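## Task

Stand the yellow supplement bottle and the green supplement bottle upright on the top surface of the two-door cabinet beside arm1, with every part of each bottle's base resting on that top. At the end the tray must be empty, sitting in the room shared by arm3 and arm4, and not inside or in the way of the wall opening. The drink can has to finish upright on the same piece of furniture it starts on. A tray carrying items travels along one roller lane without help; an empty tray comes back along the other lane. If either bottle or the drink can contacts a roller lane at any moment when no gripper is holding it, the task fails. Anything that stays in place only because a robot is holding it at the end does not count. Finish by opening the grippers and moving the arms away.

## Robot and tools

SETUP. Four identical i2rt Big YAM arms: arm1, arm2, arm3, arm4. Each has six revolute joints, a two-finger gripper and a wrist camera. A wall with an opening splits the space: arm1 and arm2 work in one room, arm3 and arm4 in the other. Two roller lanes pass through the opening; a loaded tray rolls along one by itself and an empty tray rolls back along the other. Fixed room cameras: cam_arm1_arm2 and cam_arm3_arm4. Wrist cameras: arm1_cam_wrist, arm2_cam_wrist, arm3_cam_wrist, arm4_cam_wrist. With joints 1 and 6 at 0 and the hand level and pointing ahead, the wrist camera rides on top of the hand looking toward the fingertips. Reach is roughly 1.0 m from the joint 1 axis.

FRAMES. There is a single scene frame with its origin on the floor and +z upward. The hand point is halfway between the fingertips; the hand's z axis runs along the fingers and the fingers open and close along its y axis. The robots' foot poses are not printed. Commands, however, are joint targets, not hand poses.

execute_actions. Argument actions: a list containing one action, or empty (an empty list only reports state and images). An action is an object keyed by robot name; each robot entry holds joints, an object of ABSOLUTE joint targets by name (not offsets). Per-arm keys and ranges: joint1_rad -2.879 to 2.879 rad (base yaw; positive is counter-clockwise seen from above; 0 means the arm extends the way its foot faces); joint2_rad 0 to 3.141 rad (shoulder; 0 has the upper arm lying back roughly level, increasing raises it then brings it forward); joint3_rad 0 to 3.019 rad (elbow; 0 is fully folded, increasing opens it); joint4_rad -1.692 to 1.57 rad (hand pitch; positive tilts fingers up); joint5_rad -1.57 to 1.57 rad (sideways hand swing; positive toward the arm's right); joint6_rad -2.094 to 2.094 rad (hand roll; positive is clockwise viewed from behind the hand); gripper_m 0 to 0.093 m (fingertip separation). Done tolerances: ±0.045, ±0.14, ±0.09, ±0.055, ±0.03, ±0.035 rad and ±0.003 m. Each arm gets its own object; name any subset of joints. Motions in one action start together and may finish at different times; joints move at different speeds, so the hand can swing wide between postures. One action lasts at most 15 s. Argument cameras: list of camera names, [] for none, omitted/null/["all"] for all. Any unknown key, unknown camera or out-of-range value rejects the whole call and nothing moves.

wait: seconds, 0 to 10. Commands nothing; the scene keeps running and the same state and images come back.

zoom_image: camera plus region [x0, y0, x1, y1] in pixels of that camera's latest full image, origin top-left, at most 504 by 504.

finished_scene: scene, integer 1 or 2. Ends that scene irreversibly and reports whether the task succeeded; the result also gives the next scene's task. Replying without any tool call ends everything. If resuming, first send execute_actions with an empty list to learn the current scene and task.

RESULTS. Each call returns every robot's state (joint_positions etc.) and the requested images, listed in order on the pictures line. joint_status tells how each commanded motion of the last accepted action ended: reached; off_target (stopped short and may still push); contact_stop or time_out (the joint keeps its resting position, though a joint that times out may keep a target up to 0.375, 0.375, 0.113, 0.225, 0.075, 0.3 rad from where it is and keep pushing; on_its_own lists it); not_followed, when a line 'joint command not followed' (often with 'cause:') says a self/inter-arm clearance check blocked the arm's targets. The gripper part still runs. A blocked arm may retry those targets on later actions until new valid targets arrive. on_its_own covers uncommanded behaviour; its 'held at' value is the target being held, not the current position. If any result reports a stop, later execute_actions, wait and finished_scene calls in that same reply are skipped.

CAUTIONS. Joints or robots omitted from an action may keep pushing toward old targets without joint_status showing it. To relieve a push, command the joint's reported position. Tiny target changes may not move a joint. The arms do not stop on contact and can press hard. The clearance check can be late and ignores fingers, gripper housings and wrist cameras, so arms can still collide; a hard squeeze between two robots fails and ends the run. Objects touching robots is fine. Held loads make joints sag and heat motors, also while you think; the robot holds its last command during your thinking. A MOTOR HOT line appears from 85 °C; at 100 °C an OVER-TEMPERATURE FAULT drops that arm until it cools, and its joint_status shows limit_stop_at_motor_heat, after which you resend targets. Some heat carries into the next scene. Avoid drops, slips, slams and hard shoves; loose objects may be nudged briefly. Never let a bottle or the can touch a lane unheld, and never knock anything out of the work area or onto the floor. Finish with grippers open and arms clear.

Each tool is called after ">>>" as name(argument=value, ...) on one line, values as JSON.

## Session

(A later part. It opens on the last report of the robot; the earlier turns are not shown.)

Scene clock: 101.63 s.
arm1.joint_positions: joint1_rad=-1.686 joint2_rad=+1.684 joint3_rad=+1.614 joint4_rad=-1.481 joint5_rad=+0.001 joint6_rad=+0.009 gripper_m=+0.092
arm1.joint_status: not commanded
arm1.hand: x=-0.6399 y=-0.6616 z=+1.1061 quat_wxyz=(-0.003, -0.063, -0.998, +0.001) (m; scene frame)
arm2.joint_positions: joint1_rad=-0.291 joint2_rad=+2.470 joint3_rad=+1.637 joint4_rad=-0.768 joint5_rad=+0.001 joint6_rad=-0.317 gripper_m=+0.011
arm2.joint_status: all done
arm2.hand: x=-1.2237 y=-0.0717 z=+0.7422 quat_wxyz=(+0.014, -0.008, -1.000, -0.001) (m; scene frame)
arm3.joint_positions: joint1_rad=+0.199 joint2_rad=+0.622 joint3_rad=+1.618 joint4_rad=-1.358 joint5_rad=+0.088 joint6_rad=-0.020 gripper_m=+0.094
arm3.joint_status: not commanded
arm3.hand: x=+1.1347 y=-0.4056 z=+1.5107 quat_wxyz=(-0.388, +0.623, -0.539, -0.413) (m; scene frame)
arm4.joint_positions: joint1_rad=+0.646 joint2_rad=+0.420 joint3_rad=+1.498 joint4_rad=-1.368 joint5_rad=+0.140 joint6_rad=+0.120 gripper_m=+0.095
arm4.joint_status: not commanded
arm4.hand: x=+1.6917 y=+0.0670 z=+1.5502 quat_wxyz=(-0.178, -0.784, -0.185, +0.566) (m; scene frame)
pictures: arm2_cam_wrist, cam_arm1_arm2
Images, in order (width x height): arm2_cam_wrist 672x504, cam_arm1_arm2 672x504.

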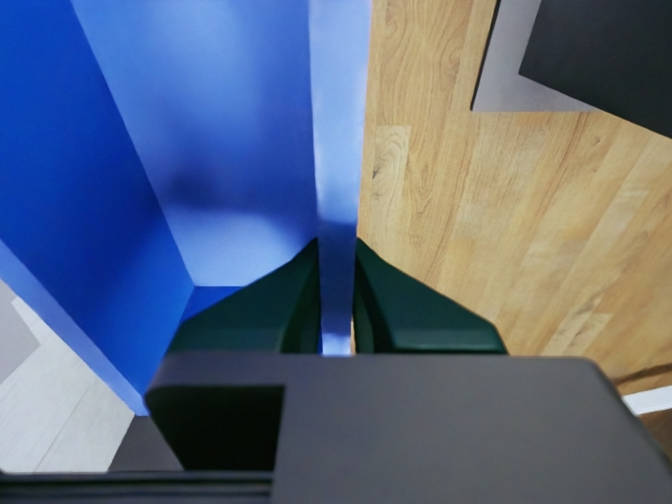

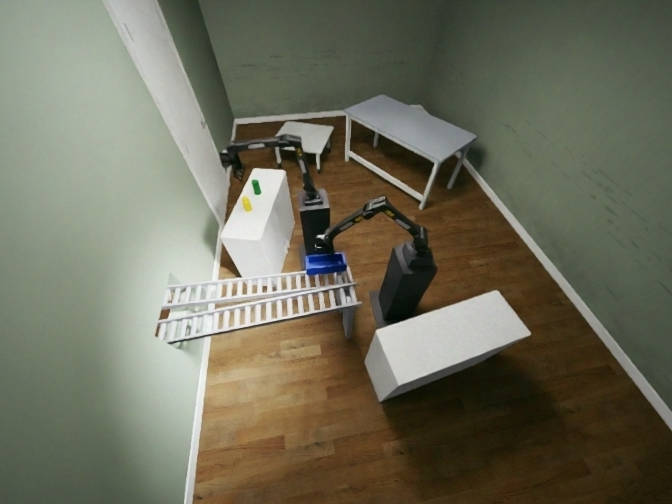

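>>> execute_actions(actions=[{"arm2":{"joints":{"joint2_rad":2.05,"joint3_rad":1.68,"joint4_rad":-1.2}}}], cameras=[])

>>> execute_actions(actions=[{"arm2":{"joints":{"joint1_rad":0.19,"joint6_rad":0.17}}}], cameras=[])

>>> execute_actions(actions=[{"arm2":{"joints":{"joint2_rad":2.25,"joint3_rad":1.66,"joint4_rad":-0.97}}}], cameras=["arm2_cam_wrist","cam_arm1_arm2"])

Scene clock: 103.87 s.
arm1.joint_positions: joint1_rad=-1.686 joint2_rad=+1.684 joint3_rad=+1.614 joint4_rad=-1.481 joint5_rad=+0.001 joint6_rad=+0.009 gripper_m=+0.092
arm1.joint_status: not commanded
arm1.hand: x=-0.6399 y=-0.6616 z=+1.1061 quat_wxyz=(-0.003, -0.063, -0.998, +0.001) (m; scene frame)
arm2.joint_positions: joint1_rad=-0.291 joint2_rad=+2.080 joint3_rad=+1.660 joint4_rad=-1.186 joint5_rad=+0.001 joint6_rad=-0.317 gripper_m=+0.011
arm2.joint_status: all done
arm2.hand: x=-1.2276 y=-0.0690 z=+0.9846 quat_wxyz=(+0.017, -0.008, -1.000, -0.002) (m; scene frame)
arm3.joint_positions: joint1_rad=+0.199 joint2_rad=+0.622 joint3_rad=+1.618 joint4_rad=-1.358 joint5_rad=+0.088 joint6_rad=-0.020 gripper_m=+0.094
arm3.joint_status: not commanded
arm3.hand: x=+1.1347 y=-0.4056 z=+1.5107 quat_wxyz=(-0.388, +0.623, -0.539, -0.413) (m; scene frame)
arm4.joint_positions: joint1_rad=+0.646 joint2_rad=+0.420 joint3_rad=+1.498 joint4_rad=-1.368 joint5_rad=+0.140 joint6_rad=+0.120 gripper_m=+0.095
arm4.joint_status: not commanded
arm4.hand: x=+1.6917 y=+0.0670 z=+1.5502 quat_wxyz=(-0.178, -0.784, -0.185, +0.566) (m; scene frame)
pictures: none
No camera images: the call's "cameras" was empty. Leave "cameras" out to get every camera's image.

Scene clock: 105.47 s.
arm1.joint_positions: joint1_rad=-1.686 joint2_rad=+1.684 joint3_rad=+1.614 joint4_rad=-1.481 joint5_rad=+0.001 joint6_rad=+0.009 gripper_m=+0.092
arm1.joint_status: not commanded
arm1.hand: x=-0.6399 y=-0.6616 z=+1.1061 quat_wxyz=(-0.003, -0.063, -0.998, +0.001) (m; scene frame)
arm2.joint_positions: joint1_rad=+0.181 joint2_rad=+2.080 joint3_rad=+1.660 joint4_rad=-1.186 joint5_rad=+0.002 joint6_rad=+0.160 gripper_m=+0.011
arm2.joint_status: all done
arm2.hand: x=-1.1996 y=+0.2126 z=+0.9828 quat_wxyz=(+0.017, -0.011, -1.000, +0.007) (m; scene frame)
arm3.joint_positions: joint1_rad=+0.199 joint2_rad=+0.622 joint3_rad=+1.618 joint4_rad=-1.358 joint5_rad=+0.088 joint6_rad=-0.020 gripper_m=+0.094
arm3.joint_status: not commanded
arm3.hand: x=+1.1347 y=-0.4056 z=+1.5107 quat_wxyz=(-0.388, +0.623, -0.539, -0.413) (m; scene frame)
arm4.joint_positions: joint1_rad=+0.646 joint2_rad=+0.420 joint3_rad=+1.498 joint4_rad=-1.368 joint5_rad=+0.140 joint6_rad=+0.120 gripper_m=+0.095
arm4.joint_status: not commanded
arm4.hand: x=+1.6917 y=+0.0670 z=+1.5502 quat_wxyz=(-0.178, -0.784, -0.185, +0.566) (m; scene frame)
pictures: none
No camera images: the call's "cameras" was empty. Leave "cameras" out to get every camera's image.

Scene clock: 106.77 s.
arm1.joint_positions: joint1_rad=-1.686 joint2_rad=+1.684 joint3_rad=+1.614 joint4_rad=-1.481 joint5_rad=+0.001 joint6_rad=+0.009 gripper_m=+0.092
arm1.joint_status: not commanded
arm1.hand: x=-0.6399 y=-0.6616 z=+1.1061 quat_wxyz=(-0.003, -0.063, -0.998, +0.001) (m; scene frame)
arm2.joint_positions: joint1_rad=+0.181 joint2_rad=+2.283 joint3_rad=+1.630 joint4_rad=-0.988 joint5_rad=+0.002 joint6_rad=+0.161 gripper_m=+0.011
arm2.joint_status: all done
arm2.hand: x=-1.1988 y=+0.2118 z=+0.8516 quat_wxyz=(+0.034, -0.012, -0.999, +0.009) (m; scene frame)
arm3.joint_positions: joint1_rad=+0.199 joint2_rad=+0.622 joint3_rad=+1.618 joint4_rad=-1.358 joint5_rad=+0.088 joint6_rad=-0.020 gripper_m=+0.094
arm3.joint_status: not commanded
arm3.hand: x=+1.1347 y=-0.4056 z=+1.5107 quat_wxyz=(-0.388, +0.623, -0.539, -0.413) (m; scene frame)
arm4.joint_positions: joint1_rad=+0.646 joint2_rad=+0.420 joint3_rad=+1.498 joint4_rad=-1.368 joint5_rad=+0.140 joint6_rad=+0.120 gripper_m=+0.095
arm4.joint_status: not commanded
arm4.hand: x=+1.6917 y=+0.0670 z=+1.5502 quat_wxyz=(-0.178, -0.784, -0.185, +0.566) (m; scene frame)
pictures: arm2_cam_wrist, cam_arm1_arm2
Images, in order (width x height): arm2_cam_wrist 672x504, cam_arm1_arm2 672x504.

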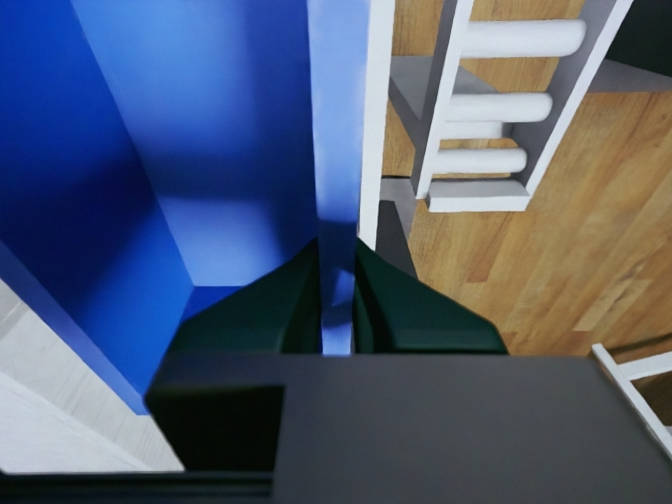

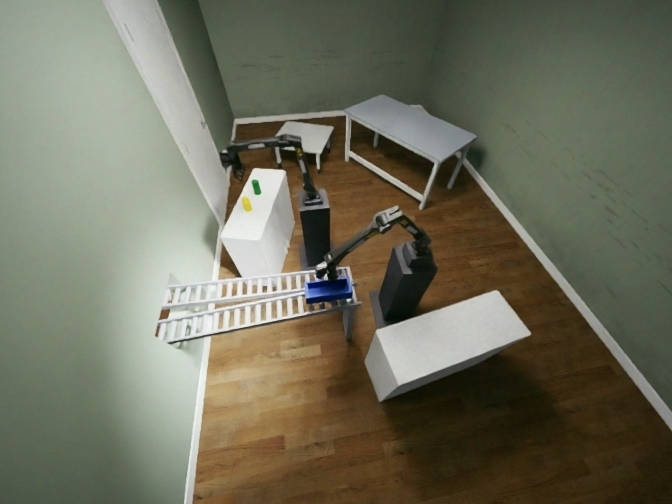

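>>> execute_actions(actions=[{"arm2":{"joints":{"joint2_rad":2.34,"joint3_rad":1.64,"joint4_rad":-0.88}}}], cameras=["arm2_cam_wrist"])

Scene clock: 108.37 s.
arm1.joint_positions: joint1_rad=-1.686 joint2_rad=+1.684 joint3_rad=+1.614 joint4_rad=-1.481 joint5_rad=+0.001 joint6_rad=+0.009 gripper_m=+0.092
arm1.joint_status: not commanded
arm1.hand: x=-0.6399 y=-0.6616 z=+1.1061 quat_wxyz=(-0.003, -0.063, -0.998, +0.001) (m; scene frame)
arm2.joint_positions: joint1_rad=+0.181 joint2_rad=+2.371 joint3_rad=+1.622 joint4_rad=-0.897 joint5_rad=+0.002 joint6_rad=+0.161 gripper_m=+0.011
arm2.joint_status: all done
arm2.hand: x=-1.2032 y=+0.2109 z=+0.7964 quat_wxyz=(+0.037, -0.012, -0.999, +0.010) (m; scene frame)
arm3.joint_positions: joint1_rad=+0.199 joint2_rad=+0.622 joint3_rad=+1.618 joint4_rad=-1.358 joint5_rad=+0.088 joint6_rad=-0.020 gripper_m=+0.094
arm3.joint_status: not commanded
arm3.hand: x=+1.1347 y=-0.4056 z=+1.5107 quat_wxyz=(-0.388, +0.623, -0.539, -0.413) (m; scene frame)
arm4.joint_positions: joint1_rad=+0.646 joint2_rad=+0.420 joint3_rad=+1.498 joint4_rad=-1.368 joint5_rad=+0.140 joint6_rad=+0.120 gripper_m=+0.095
arm4.joint_status: not commanded
arm4.hand: x=+1.6917 y=+0.0670 z=+1.5502 quat_wxyz=(-0.178, -0.784, -0.185, +0.566) (m; scene frame)
pictures: arm2_cam_wrist
Images, in order (width x height): arm2_cam_wrist 672x504.

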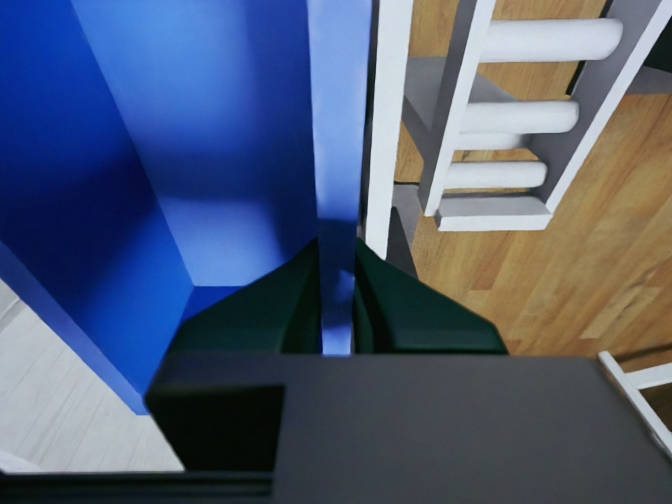

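>>> execute_actions(actions=[{"arm2":{"joints":{"joint2_rad":2.40,"joint3_rad":1.64,"joint4_rad":-0.84}}}], cameras=["arm2_cam_wrist","cam_arm1_arm2"])

>>> zoom_image(camera="cam_arm1_arm2", region=[270,240,390,330])

Scene clock: 109.80 s.
arm1.joint_positions: joint1_rad=-1.686 joint2_rad=+1.684 joint3_rad=+1.614 joint4_rad=-1.481 joint5_rad=+0.001 joint6_rad=+0.009 gripper_m=+0.092
arm1.joint_status: not commanded
arm1.hand: x=-0.6399 y=-0.6616 z=+1.1061 quat_wxyz=(-0.003, -0.063, -0.998, +0.001) (m; scene frame)
arm2.joint_positions: joint1_rad=+0.181 joint2_rad=+2.422 joint3_rad=+1.622 joint4_rad=-0.856 joint5_rad=+0.001 joint6_rad=+0.161 gripper_m=+0.011
arm2.joint_status: all done
arm2.hand: x=-1.2085 y=+0.2100 z=+0.7662 quat_wxyz=(+0.041, -0.012, -0.999, +0.010) (m; scene frame)
arm3.joint_positions: joint1_rad=+0.199 joint2_rad=+0.622 joint3_rad=+1.618 joint4_rad=-1.358 joint5_rad=+0.088 joint6_rad=-0.020 gripper_m=+0.094
arm3.joint_status: not commanded
arm3.hand: x=+1.1347 y=-0.4056 z=+1.5107 quat_wxyz=(-0.388, +0.623, -0.539, -0.413) (m; scene frame)
arm4.joint_positions: joint1_rad=+0.646 joint2_rad=+0.420 joint3_rad=+1.498 joint4_rad=-1.368 joint5_rad=+0.140 joint6_rad=+0.120 gripper_m=+0.095
arm4.joint_status: not commanded
arm4.hand: x=+1.6917 y=+0.0670 z=+1.5502 quat_wxyz=(-0.178, -0.784, -0.185, +0.566) (m; scene frame)
pictures: arm2_cam_wrist, cam_arm1_arm2
Images, in order (width x height): arm2_cam_wrist 672x504, cam_arm1_arm2 672x504.

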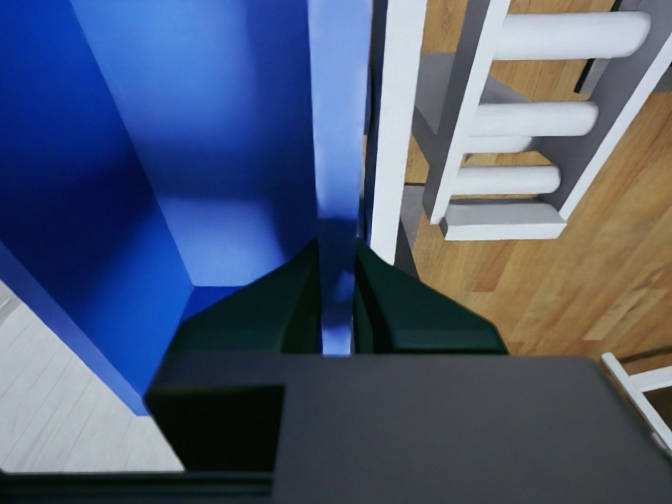

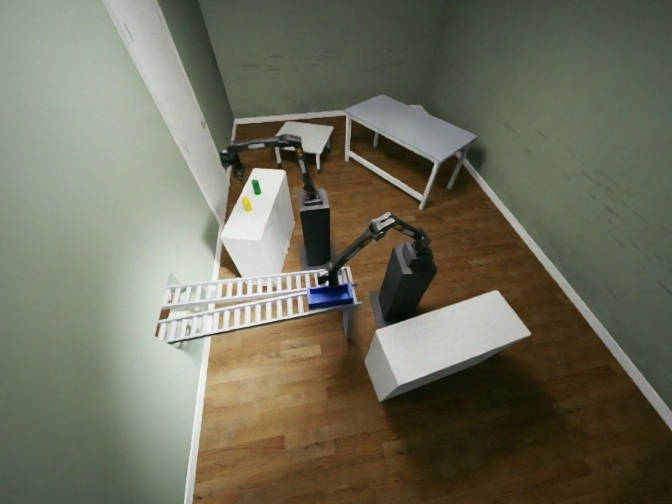

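Region (270, 240, 390, 330) of cam_arm1_arm2's 672x504 image, scaled by 4.200, with more detail than that image has; it fills the top 378 rows of this view, and the rest is white.

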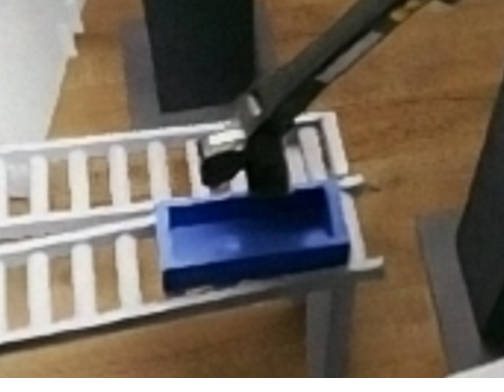

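>>> execute_actions(actions=[{"arm2":{"joints":{"joint2_rad":2.43,"joint4_rad":-0.82}}}], cameras=["arm2_cam_wrist"])

Scene clock: 110.60 s.
arm1.joint_positions: joint1_rad=-1.686 joint2_rad=+1.684 joint3_rad=+1.614 joint4_rad=-1.481 joint5_rad=+0.001 joint6_rad=+0.009 gripper_m=+0.092
arm1.joint_status: not commanded
arm1.hand: x=-0.6399 y=-0.6616 z=+1.1061 quat_wxyz=(-0.003, -0.063, -0.998, +0.001) (m; scene frame)
arm2.joint_positions: joint1_rad=+0.181 joint2_rad=+2.422 joint3_rad=+1.622 joint4_rad=-0.845 joint5_rad=+0.001 joint6_rad=+0.161 gripper_m=+0.011
arm2.joint_status: all done
arm2.hand: x=-1.2059 y=+0.2103 z=+0.7658 quat_wxyz=(+0.036, -0.012, -0.999, +0.010) (m; scene frame)
arm3.joint_positions: joint1_rad=+0.199 joint2_rad=+0.622 joint3_rad=+1.618 joint4_rad=-1.358 joint5_rad=+0.088 joint6_rad=-0.020 gripper_m=+0.094
arm3.joint_status: not commanded
arm3.hand: x=+1.1347 y=-0.4056 z=+1.5107 quat_wxyz=(-0.388, +0.623, -0.539, -0.413) (m; scene frame)
arm4.joint_positions: joint1_rad=+0.646 joint2_rad=+0.420 joint3_rad=+1.498 joint4_rad=-1.368 joint5_rad=+0.140 joint6_rad=+0.120 gripper_m=+0.095
arm4.joint_status: not commanded
arm4.hand: x=+1.6917 y=+0.0670 z=+1.5502 quat_wxyz=(-0.178, -0.784, -0.185, +0.566) (m; scene frame)
pictures: arm2_cam_wrist
Images, in order (width x height): arm2_cam_wrist 672x504.

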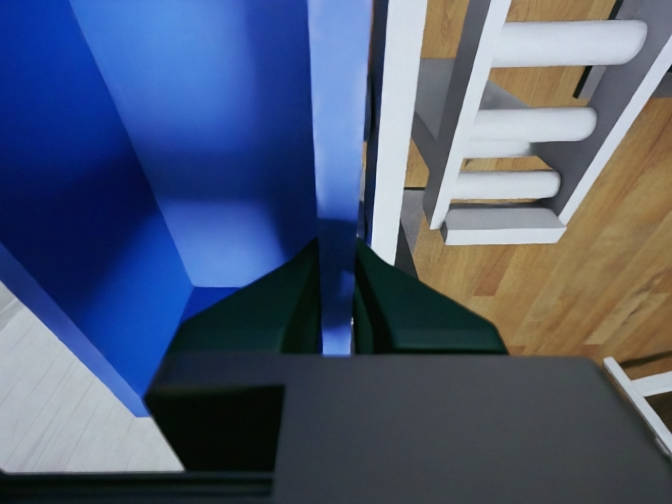

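>>> execute_actions(actions=[{"arm2":{"joints":{"joint2_rad":2.45}}}], cameras=["arm2_cam_wrist"])

Scene clock: 111.27 s.
arm1.joint_positions: joint1_rad=-1.686 joint2_rad=+1.684 joint3_rad=+1.614 joint4_rad=-1.481 joint5_rad=+0.001 joint6_rad=+0.009 gripper_m=+0.092
arm1.joint_status: not commanded
arm1.hand: x=-0.6399 y=-0.6616 z=+1.1061 quat_wxyz=(-0.003, -0.063, -0.998, +0.001) (m; scene frame)
arm2.joint_positions: joint1_rad=+0.181 joint2_rad=+2.425 joint3_rad=+1.622 joint4_rad=-0.845 joint5_rad=+0.000 joint6_rad=+0.161 gripper_m=+0.011
arm2.joint_status: all done
arm2.hand: x=-1.2069 y=+0.2104 z=+0.7640 quat_wxyz=(+0.038, -0.012, -0.999, +0.009) (m; scene frame)
arm3.joint_positions: joint1_rad=+0.199 joint2_rad=+0.622 joint3_rad=+1.618 joint4_rad=-1.358 joint5_rad=+0.088 joint6_rad=-0.020 gripper_m=+0.094
arm3.joint_status: not commanded
arm3.hand: x=+1.1347 y=-0.4056 z=+1.5107 quat_wxyz=(-0.388, +0.623, -0.539, -0.413) (m; scene frame)
arm4.joint_positions: joint1_rad=+0.646 joint2_rad=+0.420 joint3_rad=+1.498 joint4_rad=-1.368 joint5_rad=+0.140 joint6_rad=+0.120 gripper_m=+0.095
arm4.joint_status: not commanded
arm4.hand: x=+1.6917 y=+0.0670 z=+1.5502 quat_wxyz=(-0.178, -0.784, -0.185, +0.566) (m; scene frame)
pictures: arm2_cam_wrist
Images, in order (width x height): arm2_cam_wrist 672x504.

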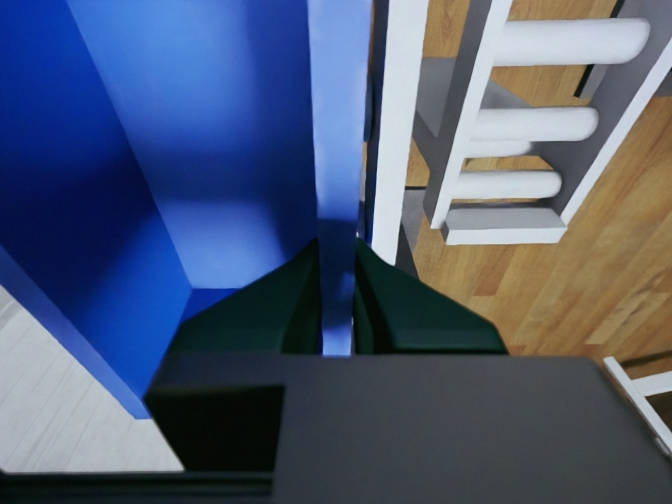

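Seated. Release and lift.

>>> execute_actions(actions=[{"arm2":{"joints":{"joint2_rad":2.425,"gripper_m":0.04}}}], cameras=[])

>>> execute_actions(actions=[{"arm2":{"joints":{"joint2_rad":2.05,"joint3_rad":1.66,"joint4_rad":-1.18}}}], cameras=["cam_arm1_arm2","cam_arm3_arm4"])

>>> wait(seconds=9)

Scene clock: 112.37 s.
arm1.joint_positions: joint1_rad=-1.686 joint2_rad=+1.684 joint3_rad=+1.614 joint4_rad=-1.481 joint5_rad=+0.001 joint6_rad=+0.009 gripper_m=+0.092
arm1.joint_status: not commanded
arm1.hand: x=-0.6399 y=-0.6616 z=+1.1061 quat_wxyz=(-0.003, -0.063, -0.998, +0.001) (m; scene frame)
arm2.joint_positions: joint1_rad=+0.181 joint2_rad=+2.426 joint3_rad=+1.622 joint4_rad=-0.836 joint5_rad=+0.000 joint6_rad=+0.161 gripper_m=+0.040
arm2.joint_status: all done
arm2.hand: x=-1.2050 y=+0.2109 z=+0.7637 quat_wxyz=(+0.034, -0.012, -0.999, +0.009) (m; scene frame)
arm3.joint_positions: joint1_rad=+0.199 joint2_rad=+0.622 joint3_rad=+1.618 joint4_rad=-1.358 joint5_rad=+0.088 joint6_rad=-0.020 gripper_m=+0.094
arm3.joint_status: not commanded
arm3.hand: x=+1.1347 y=-0.4056 z=+1.5107 quat_wxyz=(-0.388, +0.623, -0.539, -0.413) (m; scene frame)
arm4.joint_positions: joint1_rad=+0.646 joint2_rad=+0.420 joint3_rad=+1.498 joint4_rad=-1.368 joint5_rad=+0.140 joint6_rad=+0.120 gripper_m=+0.095
arm4.joint_status: not commanded
arm4.hand: x=+1.6917 y=+0.0670 z=+1.5502 quat_wxyz=(-0.178, -0.784, -0.185, +0.566) (m; scene frame)
pictures: none
No camera images: the call's "cameras" was empty. Leave "cameras" out to get every camera's image.

Scene clock: 113.87 s.
arm1.joint_positions: joint1_rad=-1.686 joint2_rad=+1.684 joint3_rad=+1.614 joint4_rad=-1.481 joint5_rad=+0.001 joint6_rad=+0.009 gripper_m=+0.092
arm1.joint_status: not commanded
arm1.hand: x=-0.6399 y=-0.6616 z=+1.1061 quat_wxyz=(-0.003, -0.063, -0.998, +0.001) (m; scene frame)
arm2.joint_positions: joint1_rad=+0.181 joint2_rad=+2.061 joint3_rad=+1.651 joint4_rad=-1.165 joint5_rad=+0.000 joint6_rad=+0.161 gripper_m=+0.040
arm2.joint_status: all done
arm2.hand: x=-1.1964 y=+0.2136 z=+0.9905 quat_wxyz=(+0.002, -0.012, -1.000, +0.004) (m; scene frame)
arm3.joint_positions: joint1_rad=+0.199 joint2_rad=+0.622 joint3_rad=+1.618 joint4_rad=-1.358 joint5_rad=+0.088 joint6_rad=-0.020 gripper_m=+0.094
arm3.joint_status: not commanded
arm3.hand: x=+1.1347 y=-0.4056 z=+1.5107 quat_wxyz=(-0.388, +0.623, -0.539, -0.413) (m; scene frame)
arm4.joint_positions: joint1_rad=+0.646 joint2_rad=+0.420 joint3_rad=+1.498 joint4_rad=-1.368 joint5_rad=+0.140 joint6_rad=+0.120 gripper_m=+0.095
arm4.joint_status: not commanded
arm4.hand: x=+1.6917 y=+0.0670 z=+1.5502 quat_wxyz=(-0.178, -0.784, -0.185, +0.566) (m; scene frame)
pictures: cam_arm1_arm2, cam_arm3_arm4
Images, in order (width x height): cam_arm1_arm2 672x504, cam_arm3_arm4 672x504.

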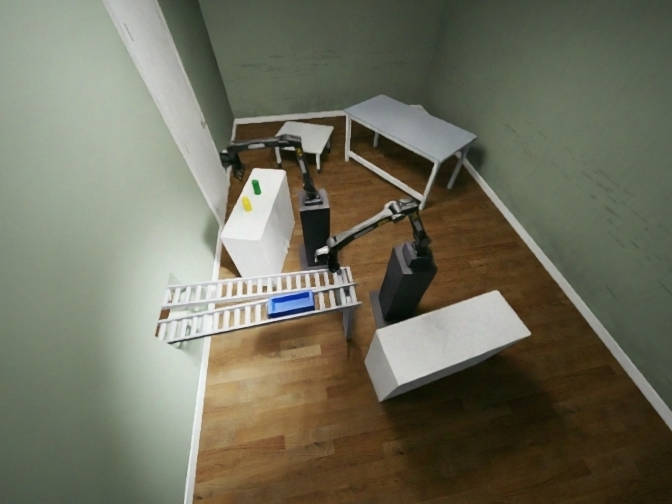

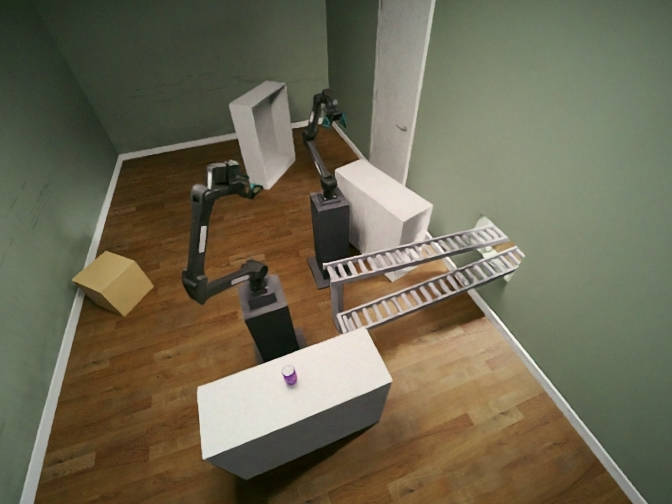

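Scene clock: 122.87 s.
arm1.joint_positions: joint1_rad=-1.686 joint2_rad=+1.684 joint3_rad=+1.614 joint4_rad=-1.481 joint5_rad=+0.001 joint6_rad=+0.009 gripper_m=+0.092
arm1.joint_status: not commanded
arm1.hand: x=-0.6399 y=-0.6616 z=+1.1061 quat_wxyz=(-0.003, -0.063, -0.998, +0.001) (m; scene frame)
arm2.joint_positions: joint1_rad=+0.181 joint2_rad=+2.061 joint3_rad=+1.651 joint4_rad=-1.165 joint5_rad=+0.000 joint6_rad=+0.161 gripper_m=+0.040
arm2.joint_status: all done
arm2.hand: x=-1.1964 y=+0.2136 z=+0.9905 quat_wxyz=(+0.002, -0.012, -1.000, +0.004) (m; scene frame)
arm3.joint_positions: joint1_rad=+0.199 joint2_rad=+0.622 joint3_rad=+1.618 joint4_rad=-1.358 joint5_rad=+0.088 joint6_rad=-0.020 gripper_m=+0.094
arm3.joint_status: not commanded
arm3.hand: x=+1.1347 y=-0.4056 z=+1.5107 quat_wxyz=(-0.388, +0.623, -0.539, -0.413) (m; scene frame)
arm4.joint_positions: joint1_rad=+0.646 joint2_rad=+0.420 joint3_rad=+1.498 joint4_rad=-1.368 joint5_rad=+0.140 joint6_rad=+0.120 gripper_m=+0.095
arm4.joint_status: not commanded
arm4.hand: x=+1.6917 y=+0.0670 z=+1.5502 quat_wxyz=(-0.178, -0.784, -0.185, +0.566) (m; scene frame)
wait: 9.00 s; at rest by 0.27 s
pictures: arm1_cam_wrist, arm2_cam_wrist, arm3_cam_wrist, arm4_cam_wrist, cam_arm1_arm2, cam_arm3_arm4
Images, in order (width x height): arm1_cam_wrist 672x504, arm2_cam_wrist 672x504, arm3_cam_wrist 672x504, arm4_cam_wrist 672x504, cam_arm1_arm2 672x504, cam_arm3_arm4 672x504.

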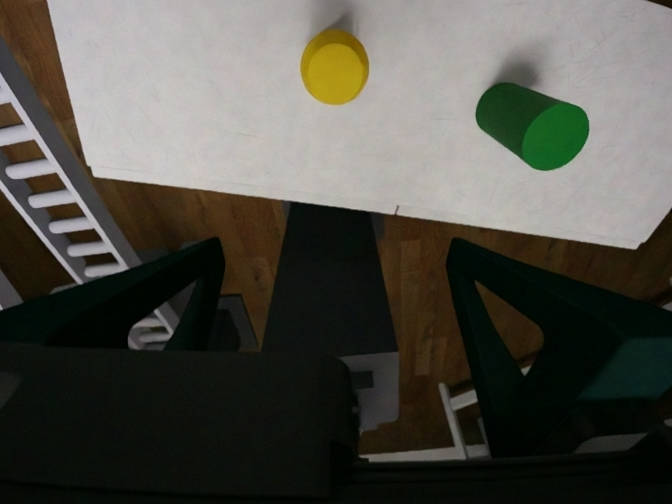

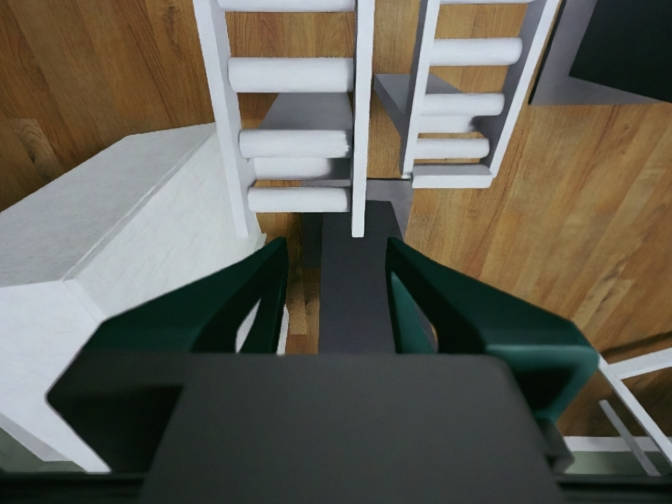

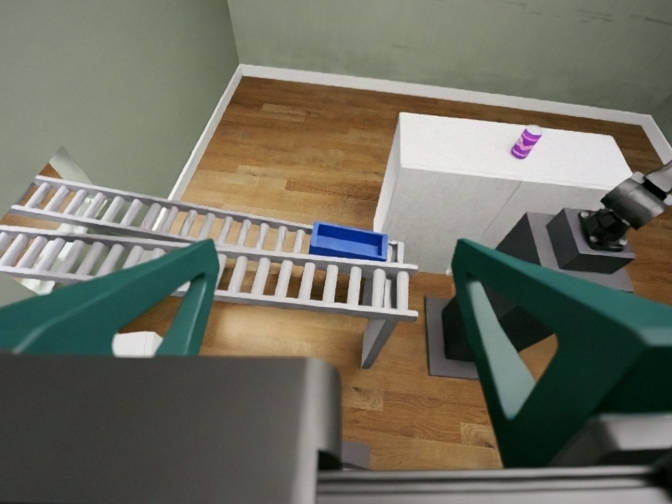

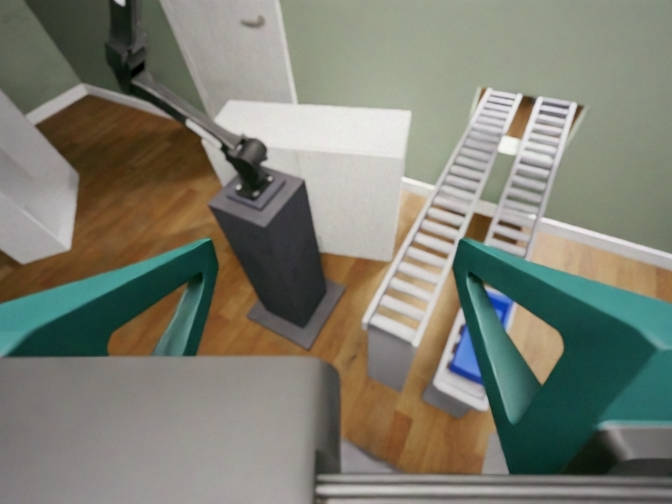

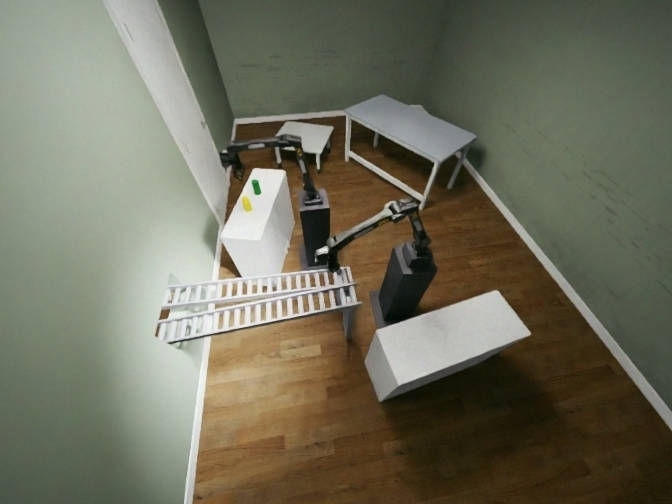

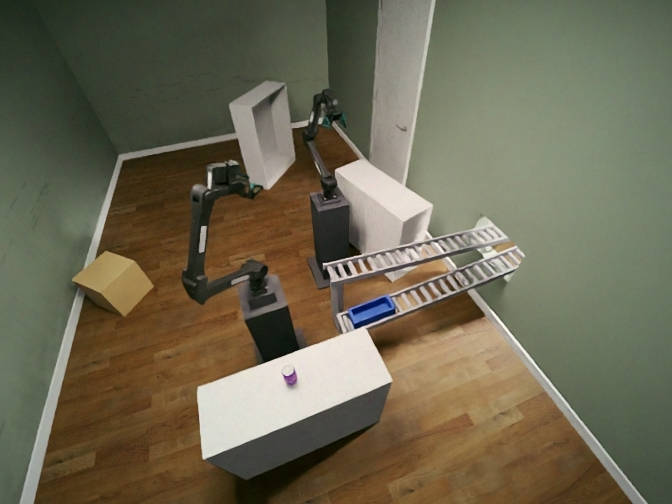

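>>> finished_scene(scene=2)

The scene is finished: the task was done.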